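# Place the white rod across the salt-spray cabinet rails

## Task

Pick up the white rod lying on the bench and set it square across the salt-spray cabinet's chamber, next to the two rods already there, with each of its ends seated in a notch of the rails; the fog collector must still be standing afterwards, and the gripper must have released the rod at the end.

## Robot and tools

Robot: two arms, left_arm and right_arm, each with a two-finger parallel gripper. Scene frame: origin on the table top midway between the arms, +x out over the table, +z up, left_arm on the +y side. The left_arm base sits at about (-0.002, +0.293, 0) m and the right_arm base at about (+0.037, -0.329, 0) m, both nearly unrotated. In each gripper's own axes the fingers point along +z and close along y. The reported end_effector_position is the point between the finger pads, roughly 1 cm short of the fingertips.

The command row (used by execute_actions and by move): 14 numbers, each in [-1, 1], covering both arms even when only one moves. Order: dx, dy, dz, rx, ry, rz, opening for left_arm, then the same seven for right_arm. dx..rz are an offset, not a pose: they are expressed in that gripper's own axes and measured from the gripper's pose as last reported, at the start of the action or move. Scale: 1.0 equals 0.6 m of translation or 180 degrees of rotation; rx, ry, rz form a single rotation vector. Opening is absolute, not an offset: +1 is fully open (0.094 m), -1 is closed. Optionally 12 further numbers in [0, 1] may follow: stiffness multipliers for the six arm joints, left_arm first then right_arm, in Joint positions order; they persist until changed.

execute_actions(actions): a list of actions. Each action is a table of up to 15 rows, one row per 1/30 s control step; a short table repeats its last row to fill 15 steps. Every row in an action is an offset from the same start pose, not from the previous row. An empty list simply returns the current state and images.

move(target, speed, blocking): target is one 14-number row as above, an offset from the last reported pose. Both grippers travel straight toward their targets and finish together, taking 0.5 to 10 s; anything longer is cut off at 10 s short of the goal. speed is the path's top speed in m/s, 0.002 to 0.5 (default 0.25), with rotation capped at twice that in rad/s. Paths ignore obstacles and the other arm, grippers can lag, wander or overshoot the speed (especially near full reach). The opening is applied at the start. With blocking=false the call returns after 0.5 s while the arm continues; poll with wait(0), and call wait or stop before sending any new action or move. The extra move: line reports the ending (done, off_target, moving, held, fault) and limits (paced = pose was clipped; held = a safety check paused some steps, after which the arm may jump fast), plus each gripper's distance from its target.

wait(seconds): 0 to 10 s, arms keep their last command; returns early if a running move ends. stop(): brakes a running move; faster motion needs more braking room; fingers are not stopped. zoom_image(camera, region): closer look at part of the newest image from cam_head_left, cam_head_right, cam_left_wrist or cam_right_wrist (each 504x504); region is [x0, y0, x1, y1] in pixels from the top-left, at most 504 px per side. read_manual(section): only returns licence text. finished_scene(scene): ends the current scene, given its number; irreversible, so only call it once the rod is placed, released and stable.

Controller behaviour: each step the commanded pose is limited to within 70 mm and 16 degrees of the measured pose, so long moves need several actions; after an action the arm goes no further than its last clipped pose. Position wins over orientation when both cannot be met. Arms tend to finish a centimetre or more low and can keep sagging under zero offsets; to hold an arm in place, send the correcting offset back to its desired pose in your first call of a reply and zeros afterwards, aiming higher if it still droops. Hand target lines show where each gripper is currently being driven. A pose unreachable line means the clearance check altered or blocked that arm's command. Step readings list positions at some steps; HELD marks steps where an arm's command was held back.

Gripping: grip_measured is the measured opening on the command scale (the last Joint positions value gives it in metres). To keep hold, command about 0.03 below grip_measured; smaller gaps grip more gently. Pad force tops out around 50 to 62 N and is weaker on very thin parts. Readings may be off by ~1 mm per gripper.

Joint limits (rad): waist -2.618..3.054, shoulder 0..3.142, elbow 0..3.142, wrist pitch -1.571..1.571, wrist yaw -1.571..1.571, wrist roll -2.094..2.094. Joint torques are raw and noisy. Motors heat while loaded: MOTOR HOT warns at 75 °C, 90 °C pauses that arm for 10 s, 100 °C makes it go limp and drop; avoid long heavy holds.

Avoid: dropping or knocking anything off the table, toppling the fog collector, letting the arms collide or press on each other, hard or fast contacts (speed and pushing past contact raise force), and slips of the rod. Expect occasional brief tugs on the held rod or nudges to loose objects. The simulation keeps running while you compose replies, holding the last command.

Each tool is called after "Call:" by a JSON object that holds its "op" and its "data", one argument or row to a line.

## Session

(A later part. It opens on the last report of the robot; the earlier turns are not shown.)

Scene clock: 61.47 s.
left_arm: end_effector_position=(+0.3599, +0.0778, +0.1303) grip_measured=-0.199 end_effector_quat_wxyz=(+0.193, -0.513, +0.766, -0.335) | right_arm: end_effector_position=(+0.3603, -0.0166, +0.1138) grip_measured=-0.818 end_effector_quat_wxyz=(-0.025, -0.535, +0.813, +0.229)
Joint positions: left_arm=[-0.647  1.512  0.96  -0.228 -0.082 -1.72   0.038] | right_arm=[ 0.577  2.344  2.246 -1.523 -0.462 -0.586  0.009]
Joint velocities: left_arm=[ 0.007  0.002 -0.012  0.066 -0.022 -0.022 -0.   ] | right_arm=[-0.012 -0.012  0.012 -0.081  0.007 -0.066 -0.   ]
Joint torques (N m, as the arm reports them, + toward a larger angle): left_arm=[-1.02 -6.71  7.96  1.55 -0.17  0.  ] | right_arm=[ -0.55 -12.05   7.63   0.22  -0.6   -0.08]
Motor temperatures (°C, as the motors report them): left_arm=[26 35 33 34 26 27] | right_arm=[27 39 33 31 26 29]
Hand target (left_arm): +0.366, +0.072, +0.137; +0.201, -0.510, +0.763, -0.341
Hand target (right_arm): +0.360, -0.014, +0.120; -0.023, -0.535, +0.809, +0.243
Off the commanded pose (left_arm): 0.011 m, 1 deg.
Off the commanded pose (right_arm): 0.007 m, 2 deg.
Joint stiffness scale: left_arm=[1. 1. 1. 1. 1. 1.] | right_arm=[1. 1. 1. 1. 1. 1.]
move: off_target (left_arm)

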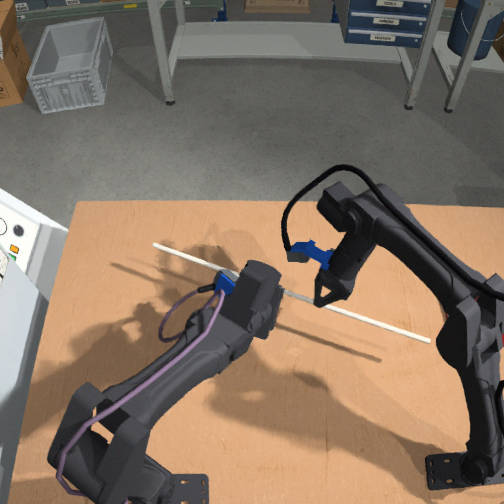

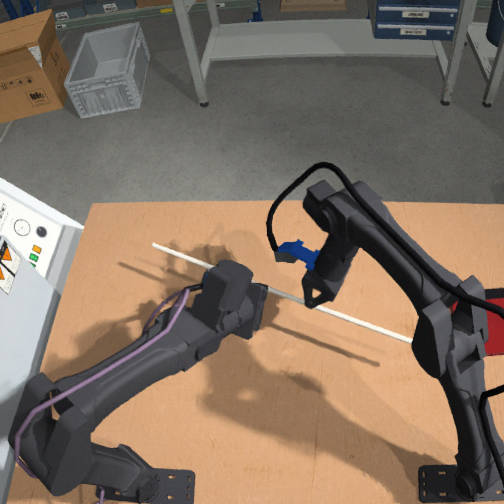

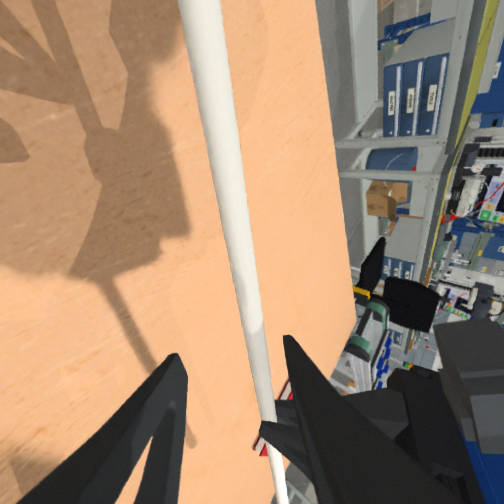

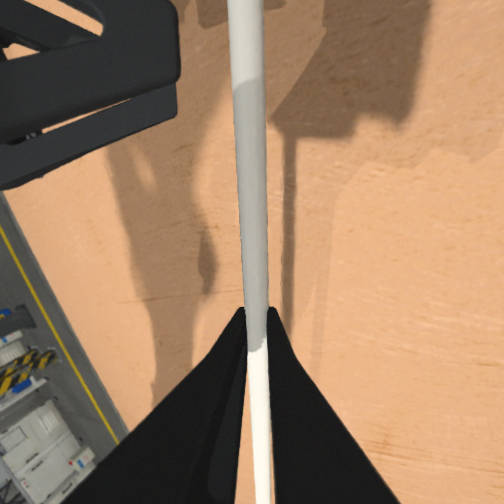

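Call:
{"op": "move", "data": {
  "target": [0.035,-0.04,0.03,0,0,0,0.0, 0,0,-0.01,0,0,0,-0.855],
  "speed": 0.04
}}

Scene clock: 65.80 s.
left_arm: end_effector_position=(+0.3782, +0.0501, +0.1356) grip_measured=-0.002 end_effector_quat_wxyz=(+0.189, -0.513, +0.764, -0.343) | right_arm: end_effector_position=(+0.3595, -0.0191, +0.1132) grip_measured=-0.818 end_effector_quat_wxyz=(-0.029, -0.535, +0.814, +0.224)
Joint positions: left_arm=[-0.681  1.616  1.077 -0.231 -0.095 -1.75   0.047] | right_arm=[ 0.577  2.344  2.247 -1.532 -0.452 -0.588  0.009]
Joint velocities: left_arm=[-0.012 -0.002 -0.002  0.007 -0.022 -0.037  0.   ] | right_arm=[-0.007 -0.007  0.007  0.022 -0.007  0.022 -0.001]
Joint torques (N m, as the arm reports them, + toward a larger angle): left_arm=[-0.94 -7.94  8.02  1.26 -0.18  0.  ] | right_arm=[ -0.58 -11.93   8.17   0.21  -0.4   -0.04]
Motor temperatures (°C, as the motors report them): left_arm=[26 35 33 35 26 27] | right_arm=[27 39 34 31 26 29]
Hand target (left_arm): +0.379, +0.048, +0.136; +0.193, -0.513, +0.766, -0.335
Hand target (right_arm): +0.362, -0.019, +0.119; -0.024, -0.535, +0.813, +0.229
Off the commanded pose (left_arm): 0.003 m, 1 deg.
Off the commanded pose (right_arm): 0.006 m, 1 deg.
Joint stiffness scale: left_arm=[1. 1. 1. 1. 1. 1.] | right_arm=[1. 1. 1. 1. 1. 1.]
move: done

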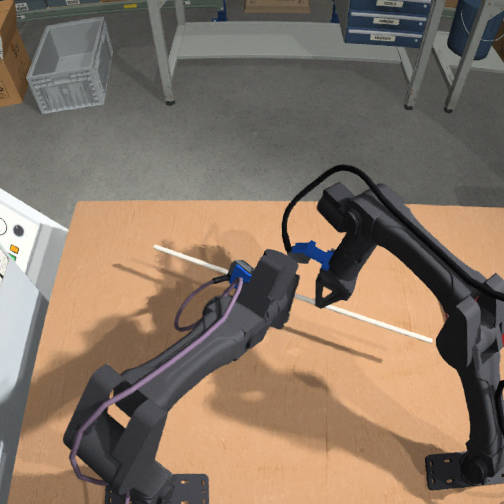

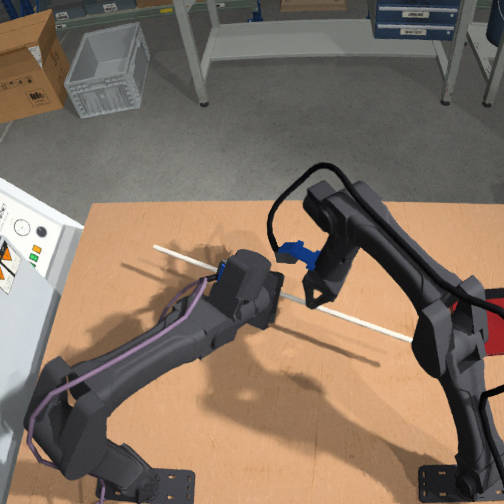

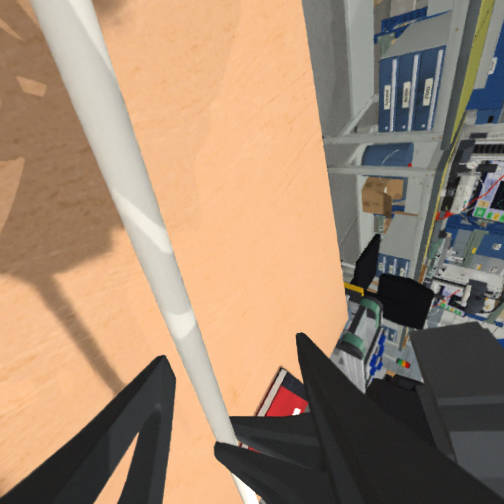

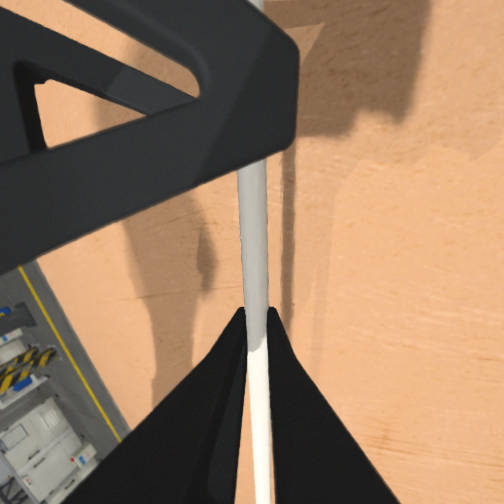

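Call:
{"op": "move", "data": {
  "target": [0,0.018,0.025,0,0,0,-0.1, 0,0,-0.01,0,0,0,-0.855],
  "speed": 0.03
}}

Scene clock: 67.07 s.
left_arm: end_effector_position=(+0.3829, +0.0470, +0.1280) grip_measured=-0.099 end_effector_quat_wxyz=(+0.192, -0.512, +0.760, -0.351) | right_arm: end_effector_position=(+0.3612, -0.0231, +0.1132) grip_measured=-0.818 end_effector_quat_wxyz=(-0.030, -0.536, +0.816, +0.213)
Joint positions: left_arm=[-0.681  1.639  1.055 -0.167 -0.096 -1.751  0.042] | right_arm=[ 0.576  2.346  2.256 -1.543 -0.429 -0.587  0.009]
Joint velocities: left_arm=[-0.012 -0.007  0.002  0.007  0.095  0.022 -0.001] | right_arm=[ 0.007 -0.022 -0.017  0.022 -0.037  0.037 -0.001]
Joint torques (N m, as the arm reports them, + toward a larger angle): left_arm=[-0.16 -8.3   5.21  1.59  0.    0.01] | right_arm=[ -0.44 -12.02   7.61   0.22  -0.52  -0.03]
Motor temperatures (°C, as the motors report them): left_arm=[26 35 33 35 26 27] | right_arm=[27 39 34 31 26 29]
Hand target (left_arm): +0.381, +0.048, +0.118; +0.189, -0.513, +0.764, -0.343
Hand target (right_arm): +0.361, -0.021, +0.119; -0.028, -0.536, +0.814, +0.224
Off the commanded pose (left_arm): 0.011 m, 1 deg.
Off the commanded pose (right_arm): 0.006 m, 1 deg.
Joint stiffness scale: left_arm=[1. 1. 1. 1. 1. 1.] | right_arm=[1. 1. 1. 1. 1. 1.]
move: off_target (left_arm)

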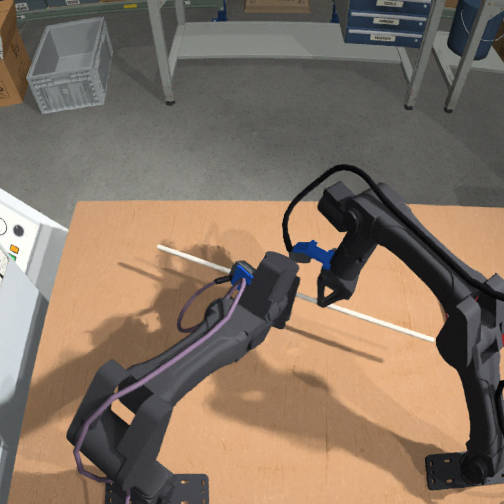

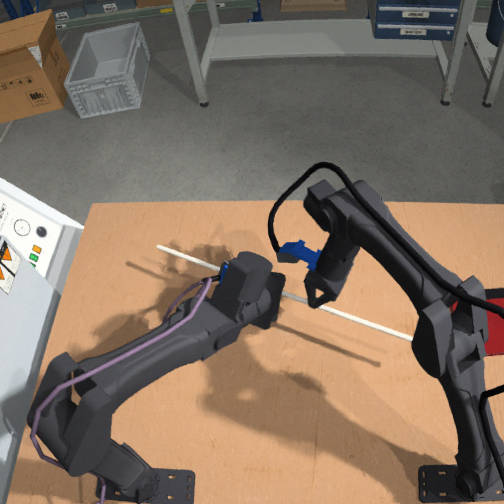

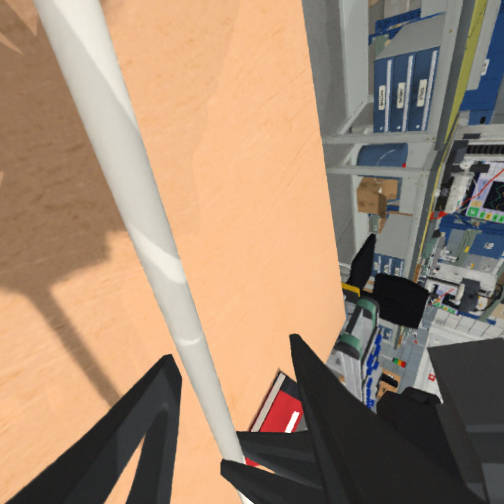

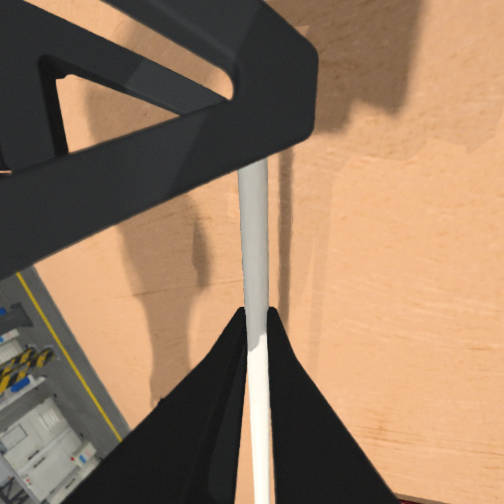

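Call:
{"op": "move", "data": {
  "target": [0,0.026,0.022,0,0,0,-0.1, 0,0,0,0,0,0,-0.855],
  "speed": 0.03
}}

Scene clock: 68.33 s.
left_arm: end_effector_position=(+0.3844, +0.0460, +0.1180) grip_measured=-0.099 end_effector_quat_wxyz=(+0.195, -0.511, +0.756, -0.359) | right_arm: end_effector_position=(+0.3619, -0.0247, +0.1124) grip_measured=-0.818 end_effector_quat_wxyz=(-0.031, -0.537, +0.817, +0.208)
Joint positions: left_arm=[-0.681  1.653  1.014 -0.094 -0.096 -1.755  0.042] | right_arm=[ 0.576  2.346  2.256 -1.544 -0.419 -0.587  0.009]
Joint velocities: left_arm=[-0.012 -0.002  0.007  0.022 -0.022  0.037 -0.   ] | right_arm=[ 0.002 -0.007  0.007  0.095 -0.037 -0.022 -0.   ]
Joint torques (N m, as the arm reports them, + toward a larger angle): left_arm=[-0.45 -8.37  5.16  1.58 -0.04  0.  ] | right_arm=[  0.   -12.41   5.64   0.36  -0.39   0.01]
Motor temperatures (°C, as the motors report them): left_arm=[26 35 33 35 26 27] | right_arm=[27 39 34 31 27 29]
Hand target (left_arm): +0.381, +0.046, +0.108; +0.192, -0.512, +0.760, -0.351
Hand target (right_arm): +0.361, -0.023, +0.113; -0.031, -0.536, +0.816, +0.213
Off the commanded pose (left_arm): 0.011 m, 1 deg.
Off the commanded pose (right_arm): 0.002 m, 1 deg.
Joint stiffness scale: left_arm=[1. 1. 1. 1. 1. 1.] | right_arm=[1. 1. 1. 1. 1. 1.]
move: off_target (left_arm)

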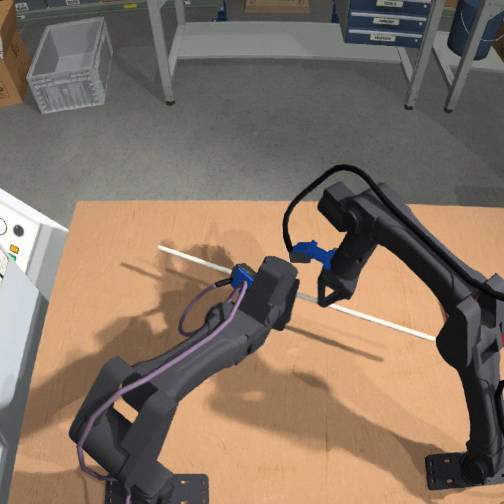

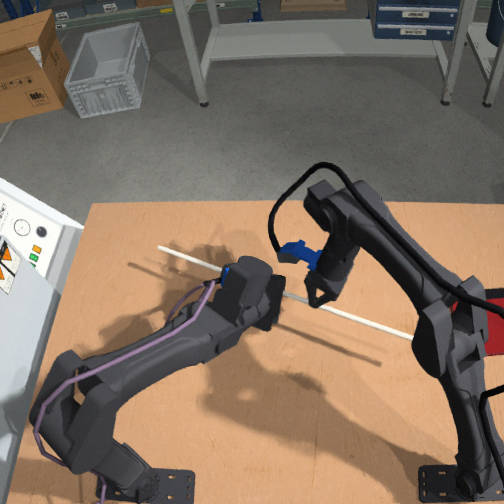

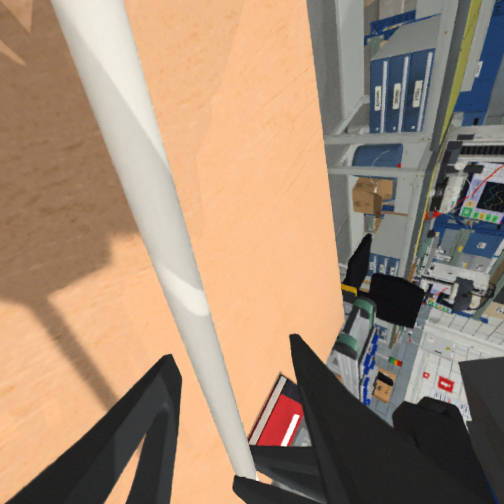

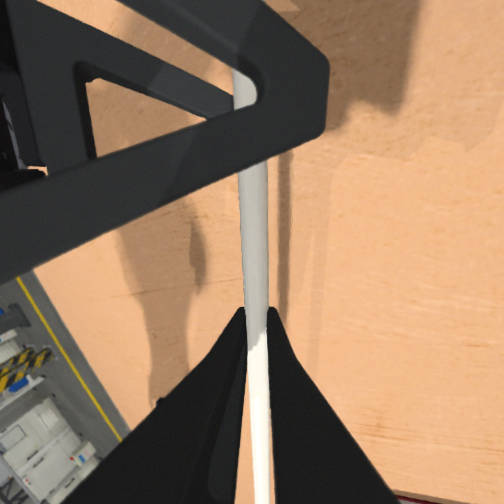

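Call:
{"op": "move", "data": {
  "target": [0,0.012,0.0,0,0,0,-0.62, 0,0,0,0,0,0,-0.855],
  "speed": 0.03
}}

Scene clock: 69.27 s.
left_arm: end_effector_position=(+0.3827, +0.0469, +0.1141) grip_measured=-0.619 end_effector_quat_wxyz=(+0.194, -0.512, +0.756, -0.359) | right_arm: end_effector_position=(+0.3627, -0.0259, +0.1118) grip_measured=-0.818 end_effector_quat_wxyz=(-0.031, -0.537, +0.818, +0.203)
Joint positions: left_arm=[-0.681  1.653  0.999 -0.081 -0.095 -1.757  0.018] | right_arm=[ 0.576  2.346  2.256 -1.544 -0.41  -0.587  0.009]
Joint velocities: left_arm=[-0.007  0.012  0.012 -0.081  0.037 -0.051  0.   ] | right_arm=[ 0.002 -0.017 -0.002 -0.037 -0.037 -0.081 -0.   ]
Joint torques (N m, as the arm reports them, + toward a larger angle): left_arm=[ -0.4  -10.3    4.98   1.61  -0.04   0.01] | right_arm=[ -0.05 -12.38   5.59   0.35  -0.35   0.01]
Motor temperatures (°C, as the motors report them): left_arm=[26 35 33 35 26 27] | right_arm=[27 39 34 31 27 29]
Hand target (left_arm): +0.380, +0.047, +0.113; +0.195, -0.511, +0.756, -0.359
Hand target (right_arm): +0.362, -0.025, +0.112; -0.031, -0.537, +0.817, +0.208
Off the commanded pose (left_arm): 0.003 m, 0 deg.
Off the commanded pose (right_arm): 0.002 m, 1 deg.
Joint stiffness scale: left_arm=[1. 1. 1. 1. 1. 1.] | right_arm=[1. 1. 1. 1. 1. 1.]
move: done

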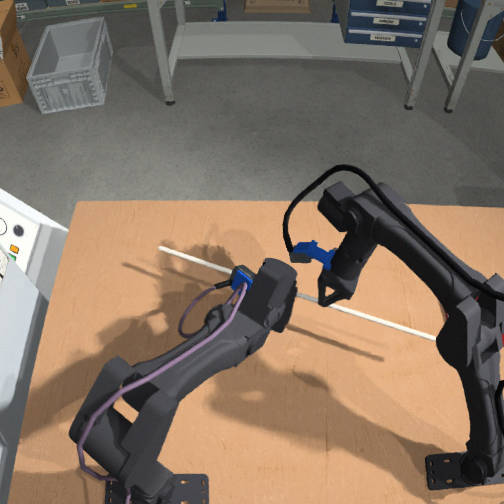

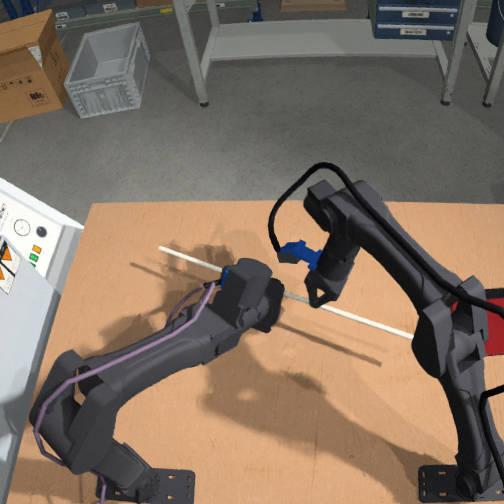

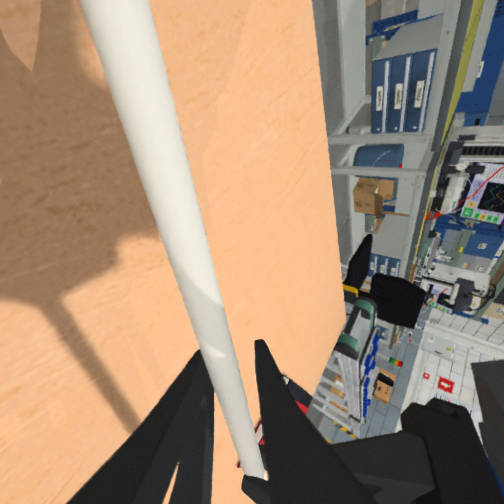

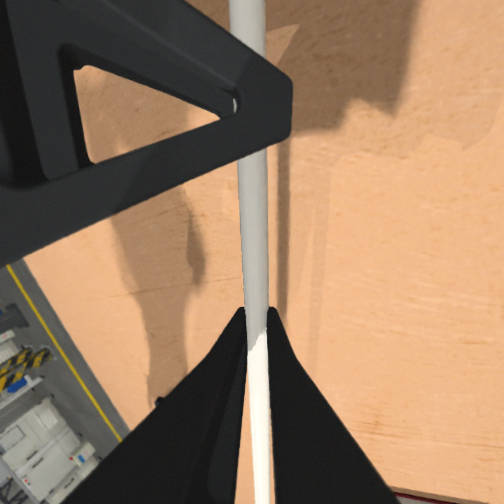

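Call:
{"op": "move", "data": {
  "target": [0,0,0,0,0,0,-0.865, 0,0,0,0,0,0,-0.855],
  "speed": 0.03
}}

Call:
{"op": "move", "data": {
  "target": [0,0,0,0,0,0,-0.865, 0,0,0,0,0,0,-0.3],
  "speed": 0.03
}}

Call:
{"op": "move", "data": {
  "target": [0,0,0,0,0,0,-0.865, 0.15,0,-0.15,0.14,0,0,-0.3],
  "speed": 0.1
}}

Scene clock: 70.47 s.
left_arm: end_effector_position=(+0.3817, +0.0471, +0.1130) grip_measured=-0.824 end_effector_quat_wxyz=(+0.192, -0.512, +0.757, -0.357) | right_arm: end_effector_position=(+0.3631, -0.0263, +0.1116) grip_measured=-0.818 end_effector_quat_wxyz=(-0.031, -0.537, +0.818, +0.202)
Joint positions: left_arm=[-0.681  1.653  0.999 -0.087 -0.093 -1.756  0.008] | right_arm=[ 0.576  2.346  2.256 -1.543 -0.407 -0.586  0.009]
Joint velocities: left_arm=[-0.002 -0.007  0.007 -0.022 -0.007  0.022  0.002] | right_arm=[-0.007  0.007 -0.017 -0.007  0.022 -0.022  0.   ]
Joint torques (N m, as the arm reports them, + toward a larger angle): left_arm=[-0.05 -9.56  6.09  1.59 -0.02  0.  ] | right_arm=[  0.   -12.35   5.6    0.35  -0.29   0.02]
Motor temperatures (°C, as the motors report them): left_arm=[26 35 33 35 26 27] | right_arm=[27 40 34 31 26 29]
Hand target (left_arm): +0.383, +0.047, +0.114; +0.194, -0.512, +0.756, -0.359
Hand target (right_arm): +0.363, -0.026, +0.112; -0.031, -0.537, +0.818, +0.203
Off the commanded pose (left_arm): 0.001 m, 0 deg.
Off the commanded pose (right_arm): 0.001 m, 0 deg.
Joint stiffness scale: left_arm=[1. 1. 1. 1. 1. 1.] | right_arm=[1. 1. 1. 1. 1. 1.]
move: done

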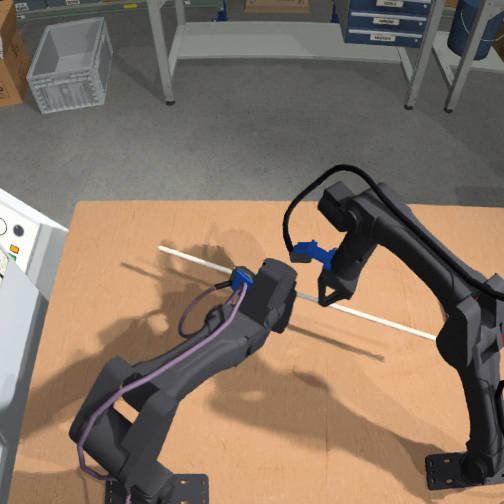

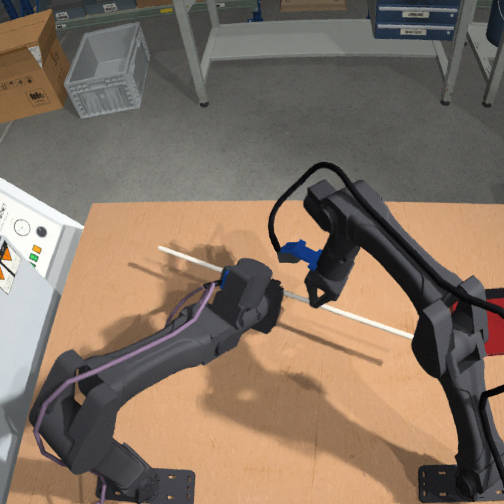

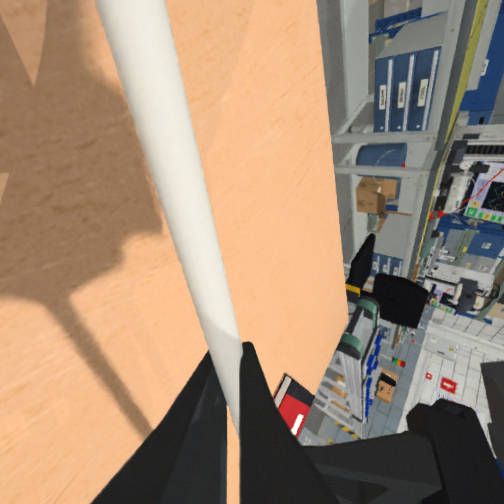

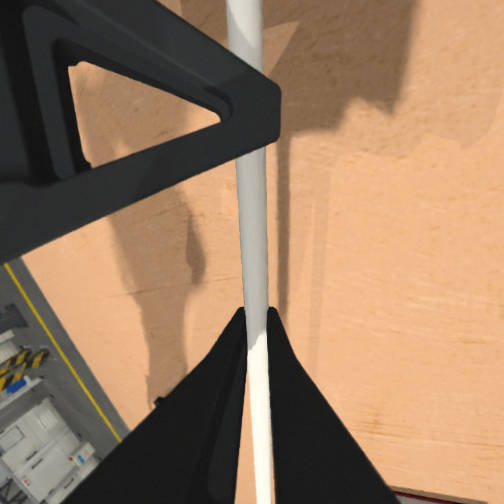

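Scene clock: 70.97 s.
left_arm: end_effector_position=(+0.3817, +0.0472, +0.1129) grip_measured=-0.824 end_effector_quat_wxyz=(+0.192, -0.512, +0.757, -0.357) | right_arm: end_effector_position=(+0.3631, -0.0263, +0.1116) grip_measured=-0.303 end_effector_quat_wxyz=(-0.031, -0.537, +0.818, +0.202)
Joint positions: left_arm=[-0.681  1.653  0.999 -0.087 -0.093 -1.757  0.008] | right_arm=[ 0.576  2.346  2.256 -1.543 -0.407 -0.586  0.033]
Joint velocities: left_arm=[ 0.002  0.012 -0.007 -0.007  0.007  0.051 -0.   ] | right_arm=[ 0.007 -0.002 -0.007 -0.022 -0.007 -0.051  0.001]
Joint torques (N m, as the arm reports them, + toward a larger angle): left_arm=[-0.08 -9.55  6.08  1.53  0.    0.01] | right_arm=[  0.02 -12.34   5.57   0.35  -0.28   0.02]
Motor temperatures (°C, as the motors report them): left_arm=[26 35 33 35 26 27] | right_arm=[27 40 34 31 26 29]
Hand target (left_arm): +0.382, +0.047, +0.113; +0.192, -0.512, +0.757, -0.357
Hand target (right_arm): +0.363, -0.026, +0.112; -0.031, -0.537, +0.818, +0.202
Off the commanded pose (left_arm): 0.000 m, 0 deg.
Off the commanded pose (right_arm): 0.000 m, 0 deg.
Joint stiffness scale: left_arm=[1. 1. 1. 1. 1. 1.] | right_arm=[1. 1. 1. 1. 1. 1.]
move: done

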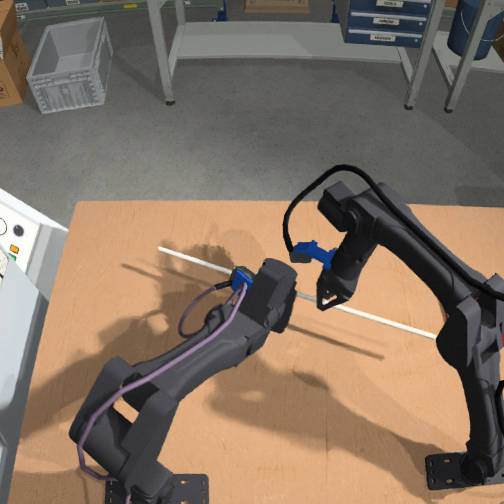

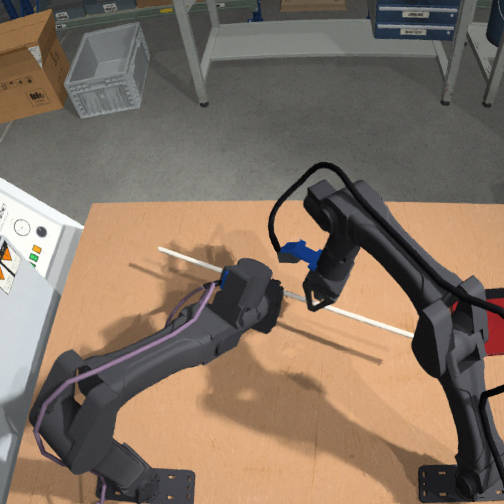

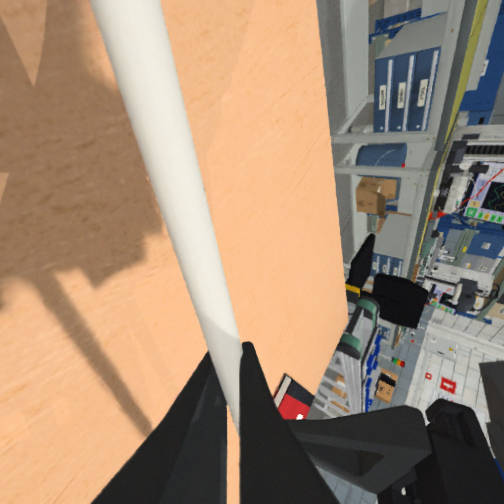

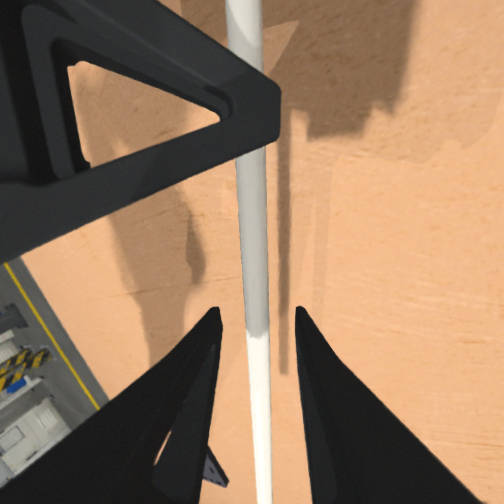

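Scene clock: 73.60 s.
left_arm: end_effector_position=(+0.3817, +0.0472, +0.1129) grip_measured=-0.824 end_effector_quat_wxyz=(+0.192, -0.512, +0.757, -0.357) | right_arm: end_effector_position=(+0.3458, -0.1321, +0.1742) grip_measured=-0.303 end_effector_quat_wxyz=(+0.074, -0.531, +0.844, +0.023)
Joint positions: left_arm=[-0.681  1.653  0.999 -0.087 -0.093 -1.757  0.008] | right_arm=[ 0.53   1.807  1.744 -1.361 -0.049 -0.577  0.033]
Joint velocities: left_arm=[-0.002 -0.002 -0.007  0.037  0.081  0.125  0.001] | right_arm=[ 0.007  0.002  0.017 -0.007 -0.037 -0.007 -0.   ]
Joint torques (N m, as the arm reports them, + toward a larger angle): left_arm=[-0.04 -9.55  6.07  1.53  0.    0.01] | right_arm=[-0.68 -9.42  4.83  0.88 -0.01 -0.03]
Motor temperatures (°C, as the motors report them): left_arm=[26 36 33 35 26 27] | right_arm=[27 40 33 31 26 29]
Hand target (left_arm): +0.382, +0.047, +0.113; +0.192, -0.512, +0.757, -0.357
Hand target (right_arm): +0.349, -0.134, +0.178; +0.087, -0.530, +0.843, +0.019
Off the commanded pose (left_arm): 0.000 m, 0 deg.
Off the commanded pose (right_arm): 0.006 m, 2 deg.
Joint stiffness scale: left_arm=[1. 1. 1. 1. 1. 1.] | right_arm=[1. 1. 1. 1. 1. 1.]
move: done

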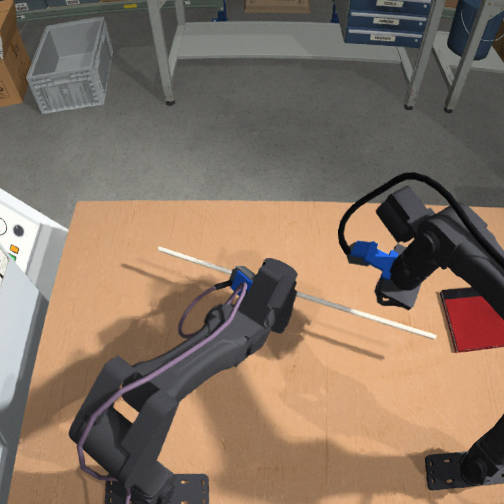

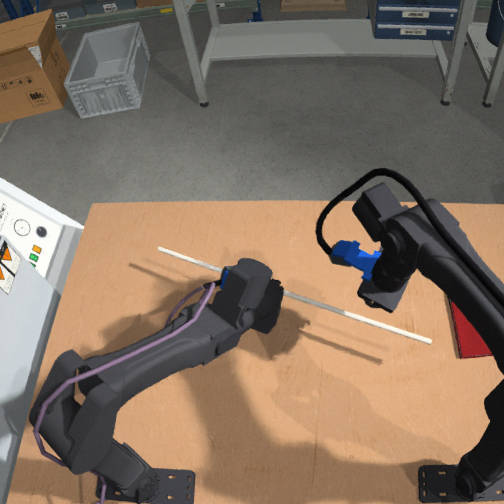

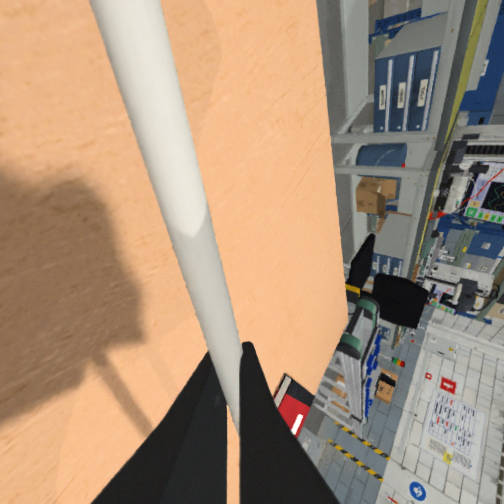

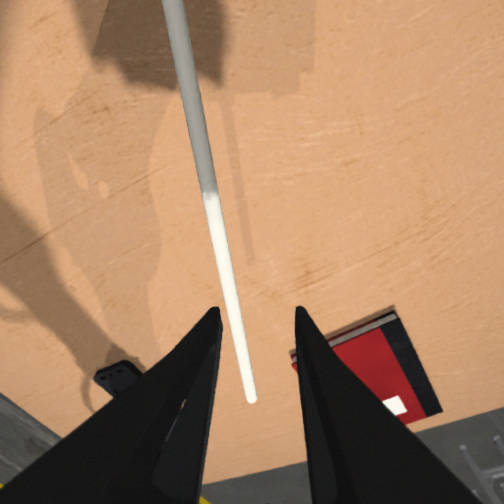

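Call:
{"op": "move", "data": {
  "target": [-0.253,-0.085,-0.207,0.010,-0.102,-0.093,-0.865, -0.009,0.412,-0.43,-0.127,-0.447,-0.092,-0.3],
  "speed": 0.15
}}

Scene clock: 80.97 s.
left_arm: end_effector_position=(+0.3879, +0.2095, +0.1983) grip_measured=-0.824 end_effector_quat_wxyz=(-0.244, +0.664, -0.644, +0.292) | right_arm: end_effector_position=(+0.1032, -0.0455, +0.4131) grip_measured=-0.303 end_effector_quat_wxyz=(+0.494, -0.503, +0.508, +0.494)
Joint positions: left_arm=[-0.35   1.396  1.143 -0.549 -0.142 -1.821  0.008] | right_arm=[ 0.999  0.769  1.01  -0.268 -0.555 -0.01   0.033]
Joint velocities: left_arm=[-0.002 -0.012  0.012 -0.051 -0.007  0.022 -0.001] | right_arm=[-0.002 -0.002  0.002  0.022 -0.022  0.051 -0.   ]
Joint torques (N m, as the arm reports them, + toward a larger angle): left_arm=[ 0.83 -9.53  8.43  1.36 -0.21  0.  ] | right_arm=[ 0.62 -0.83  5.58  1.94  0.07  0.06]
Motor temperatures (°C, as the motors report them): left_arm=[26 36 33 36 26 27] | right_arm=[27 37 33 32 26 29]
Hand target (left_arm): +0.390, +0.216, +0.220; -0.262, +0.664, -0.629, +0.306
Hand target (right_arm): +0.100, -0.049, +0.417; +0.503, -0.499, +0.501, +0.497
Off the commanded pose (left_arm): 0.026 m, 3 deg.
Off the commanded pose (right_arm): 0.009 m, 1 deg.
Joint stiffness scale: left_arm=[1. 1. 1. 1. 1. 1.] | right_arm=[1. 1. 1. 1. 1. 1.]
move: off_target (left_arm)

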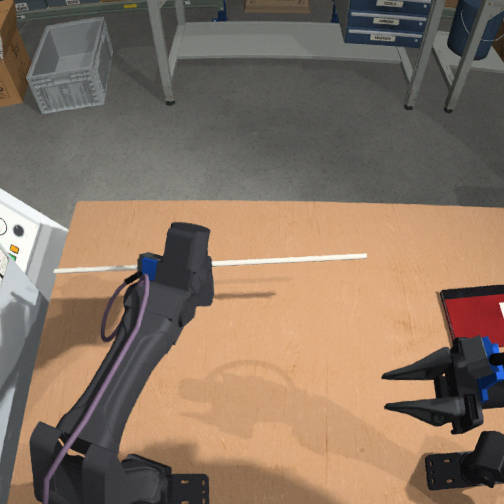

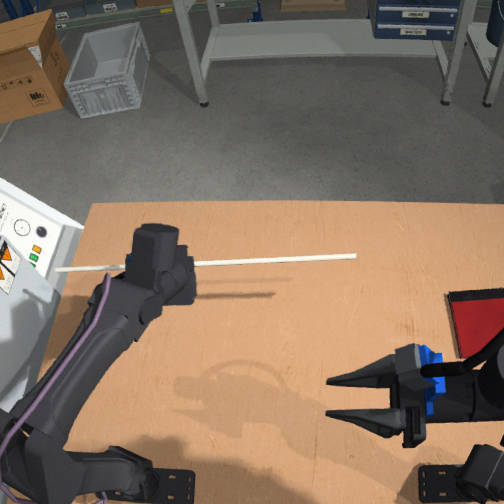

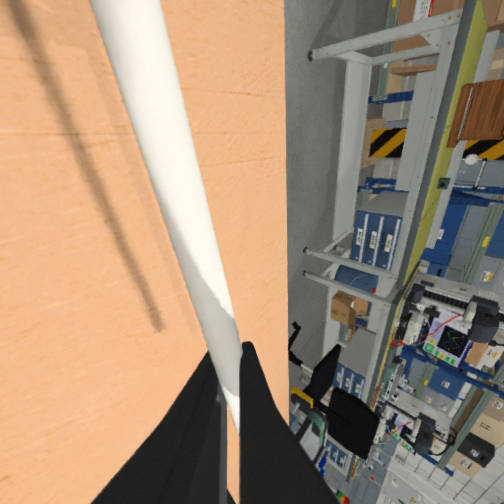

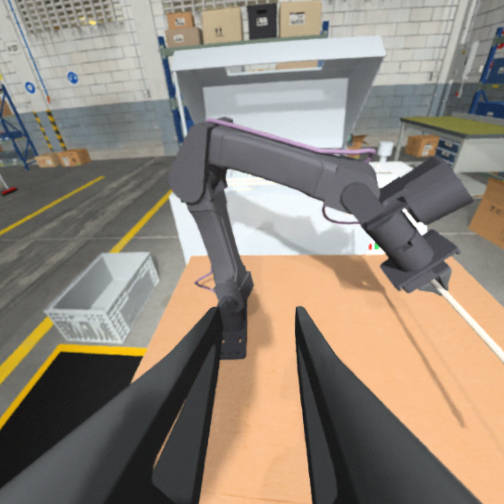

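Call:
{"op": "move", "data": {
  "target": [0.017,-0.12,-0.20,0,0,0,-0.865, 0,0,0,0,0,0,-0.3],
  "speed": 0.12
}}

Scene clock: 83.47 s.
left_arm: end_effector_position=(+0.3539, +0.2103, +0.3289) grip_measured=-0.824 end_effector_quat_wxyz=(-0.236, +0.666, -0.644, +0.292) | right_arm: end_effector_position=(+0.1036, -0.0455, +0.4135) grip_measured=-0.303 end_effector_quat_wxyz=(+0.495, -0.503, +0.508, +0.494)
Joint positions: left_arm=[-0.376  1.41   1.705 -1.107 -0.149 -1.848  0.008] | right_arm=[ 0.999  0.769  1.01  -0.267 -0.553 -0.009  0.033]
Joint velocities: left_arm=[-0.007  0.012  0.002 -0.022 -0.037  0.022  0.001] | right_arm=[ 0.002  0.007 -0.002 -0.051 -0.037 -0.022 -0.   ]
Joint torques (N m, as the arm reports them, + toward a larger angle): left_arm=[-1.04 -5.22  7.24  1.35 -0.22  0.01] | right_arm=[-0.01  0.63  6.42  1.82 -0.05  0.02]
Motor temperatures (°C, as the motors report them): left_arm=[26 36 34 36 26 27] | right_arm=[27 36 33 32 26 29]
Hand target (left_arm): +0.355, +0.209, +0.335; -0.244, +0.664, -0.644, +0.292
Hand target (right_arm): +0.103, -0.046, +0.413; +0.495, -0.503, +0.508, +0.494
Off the commanded pose (left_arm): 0.006 m, 1 deg.
Off the commanded pose (right_arm): 0.000 m, 0 deg.
Joint stiffness scale: left_arm=[1. 1. 1. 1. 1. 1.] | right_arm=[1. 1. 1. 1. 1. 1.]
move: done

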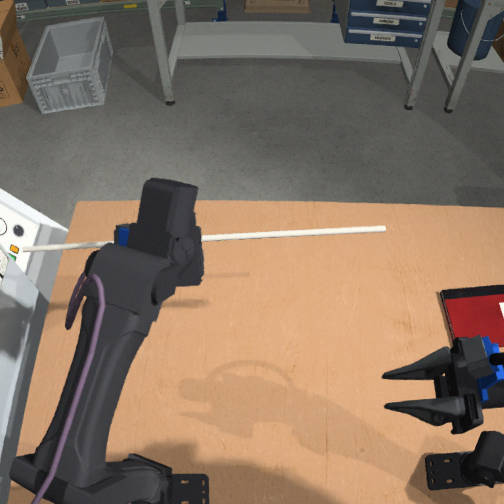

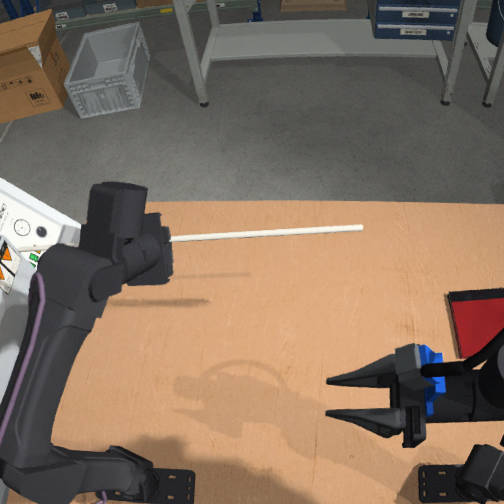

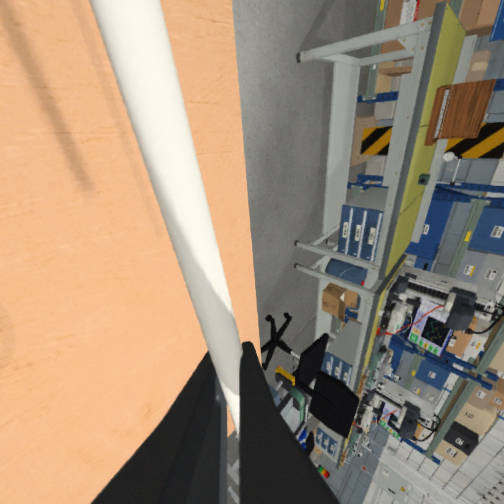

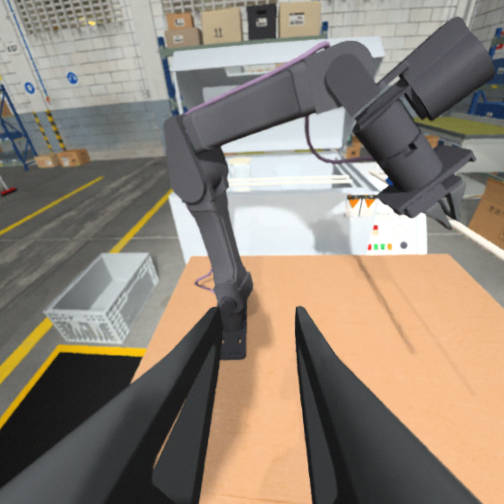

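Call:
{"op": "move", "data": {
  "target": [-0.364,0.032,-0.097,0.021,-0.1725,-0.179,-0.865, 0,0,0,0,0,0,-0.3],
  "speed": 0.15
}}

Scene clock: 86.90 s.
left_arm: end_effector_position=(+0.3003, +0.4215, +0.3286) grip_measured=-0.823 end_effector_quat_wxyz=(-0.315, +0.863, -0.352, +0.182) | right_arm: end_effector_position=(+0.1036, -0.0455, +0.4135) grip_measured=-0.303 end_effector_quat_wxyz=(+0.495, -0.503, +0.508, +0.494)
Joint positions: left_arm=[ 0.179  1.332  1.672 -1.208 -0.273 -2.015  0.008] | right_arm=[ 0.999  0.769  1.01  -0.267 -0.553 -0.009  0.033]
Joint velocities: left_arm=[ 0.002 -0.002 -0.022  0.022 -0.081 -0.022 -0.   ] | right_arm=[-0.022  0.012 -0.002  0.051 -0.066  0.007 -0.001]
Joint torques (N m, as the arm reports them, + toward a larger angle): left_arm=[ 0.72 -4.7   7.13  1.24 -0.29  0.01] | right_arm=[ 0.01  0.64  6.39  1.83 -0.04  0.01]
Motor temperatures (°C, as the motors report them): left_arm=[26 36 33 36 26 27] | right_arm=[27 35 33 33 26 29]
Hand target (left_arm): +0.297, +0.427, +0.337; -0.327, +0.863, -0.341, +0.179
Hand target (right_arm): +0.104, -0.045, +0.413; +0.495, -0.503, +0.508, +0.494
Off the commanded pose (left_arm): 0.014 m, 2 deg.
Off the commanded pose (right_arm): 0.000 m, 0 deg.
Joint stiffness scale: left_arm=[1. 1. 1. 1. 1. 1.] | right_arm=[1. 1. 1. 1. 1. 1.]
move: off_target (left_arm)

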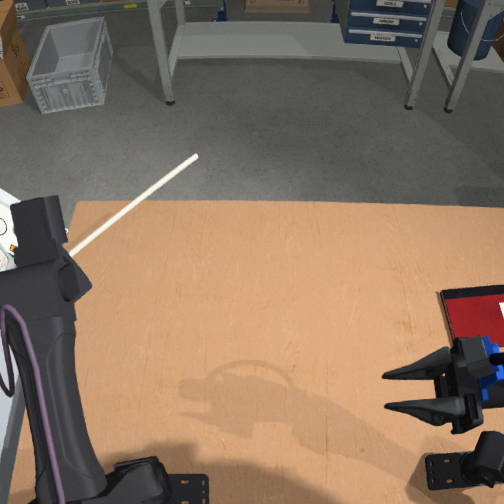

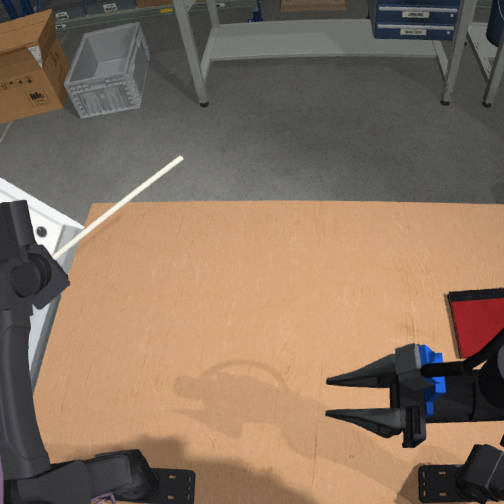

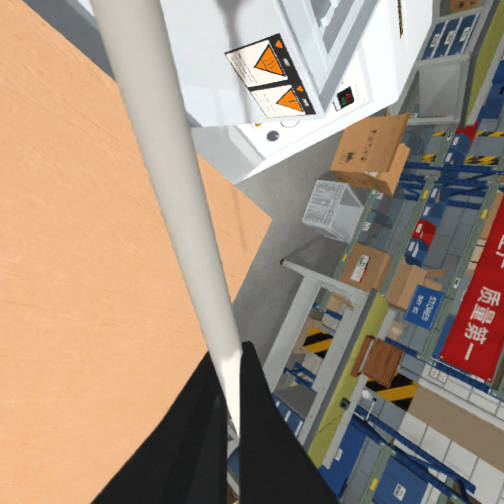

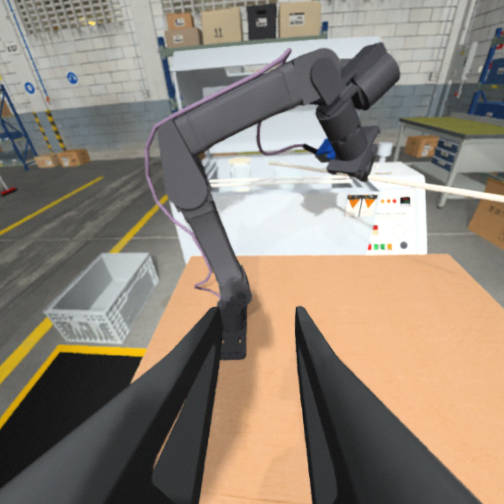

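Call:
{"op": "move", "data": {
  "target": [-0.4556,-0.046,-0.05,0.0225,-0.164,-0.180,-0.865, 0,0,0,0,0,0,-0.3],
  "speed": 0.15
}}

Scene clock: 90.23 s.
left_arm: end_effector_position=(+0.1102, +0.6120, +0.3341) grip_measured=-0.823 end_effector_quat_wxyz=(-0.347, +0.936, -0.001, +0.052) | right_arm: end_effector_position=(+0.1036, -0.0455, +0.4135) grip_measured=-0.303 end_effector_quat_wxyz=(+0.495, -0.503, +0.508, +0.494)
Joint positions: left_arm=[ 1.058  1.388  1.756 -1.242 -0.189 -1.94   0.008] | right_arm=[ 0.999  0.769  1.01  -0.267 -0.553 -0.009  0.033]
Joint velocities: left_arm=[-0.007 -0.007  0.037 -0.007  0.022 -0.037 -0.   ] | right_arm=[-0.022  0.012 -0.002  0.022 -0.037  0.007  0.001]
Joint torques (N m, as the arm reports them, + toward a larger angle): left_arm=[ 0.73 -4.42  7.25  1.39 -0.05  0.13] | right_arm=[-0.01  0.68  6.39  1.83 -0.03  0.02]
Motor temperatures (°C, as the motors report them): left_arm=[26 36 33 36 26 27] | right_arm=[27 34 33 34 26 29]
Hand target (left_arm): +0.109, +0.616, +0.343; -0.358, +0.932, -0.002, +0.053
Hand target (right_arm): +0.104, -0.045, +0.413; +0.495, -0.503, +0.508, +0.494
Off the commanded pose (left_arm): 0.014 m, 2 deg.
Off the commanded pose (right_arm): 0.000 m, 0 deg.
Joint stiffness scale: left_arm=[1. 1. 1. 1. 1. 1.] | right_arm=[1. 1. 1. 1. 1. 1.]
move: off_target (left_arm)

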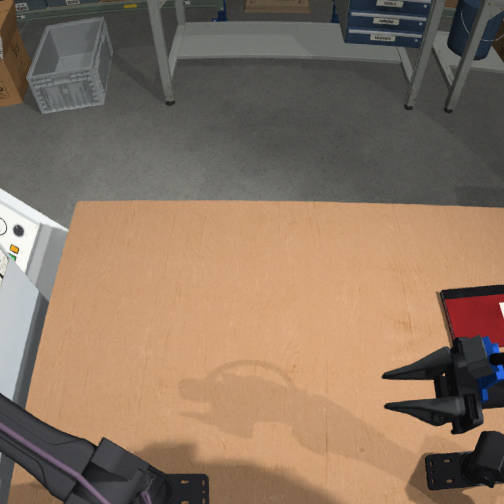

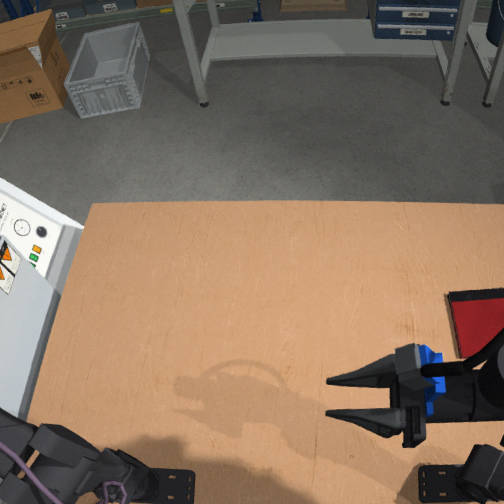

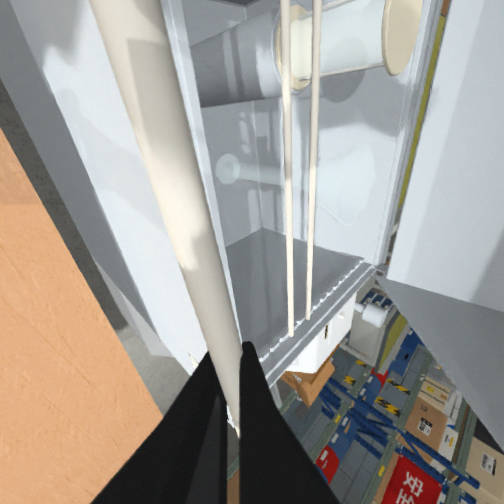

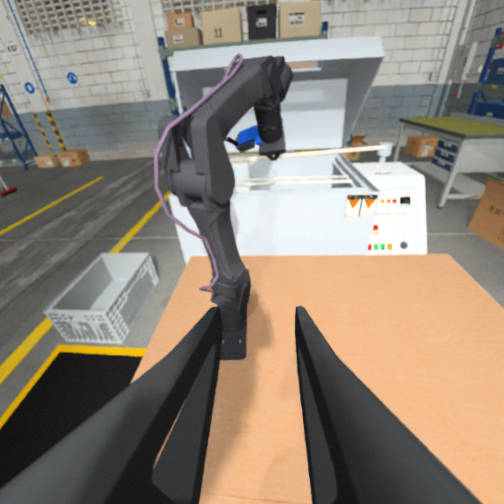

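Call:
{"op": "zoom_image", "data": {
  "camera": "cam_left_wrist",
  "region": [230, 230, 400, 400]
}}

Call:
{"op": "zoom_image", "data": {
  "camera": "cam_right_wrist",
  "region": [140, 90, 440, 260]
}}

Region (230, 230, 400, 400) of cam_left_wrist's 504x504 image, scaled by 2.965, with more detail than that image has.

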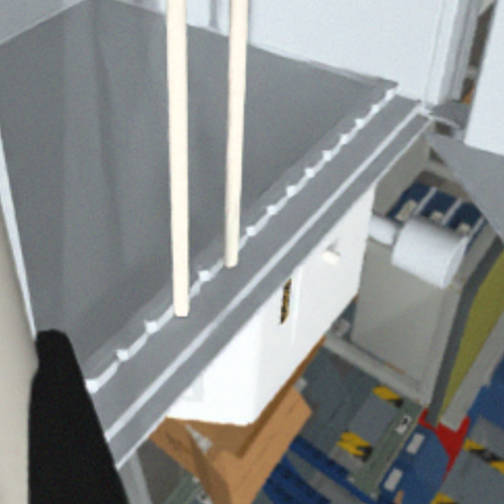

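Region (140, 90, 440, 260) of cam_right_wrist's 504x504 image, scaled by 1.680, with more detail than that image has; it fills the top 286 rows of this view, and the rest is white.

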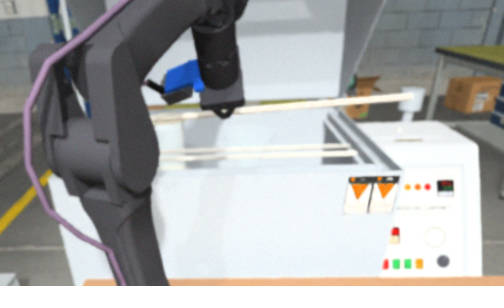

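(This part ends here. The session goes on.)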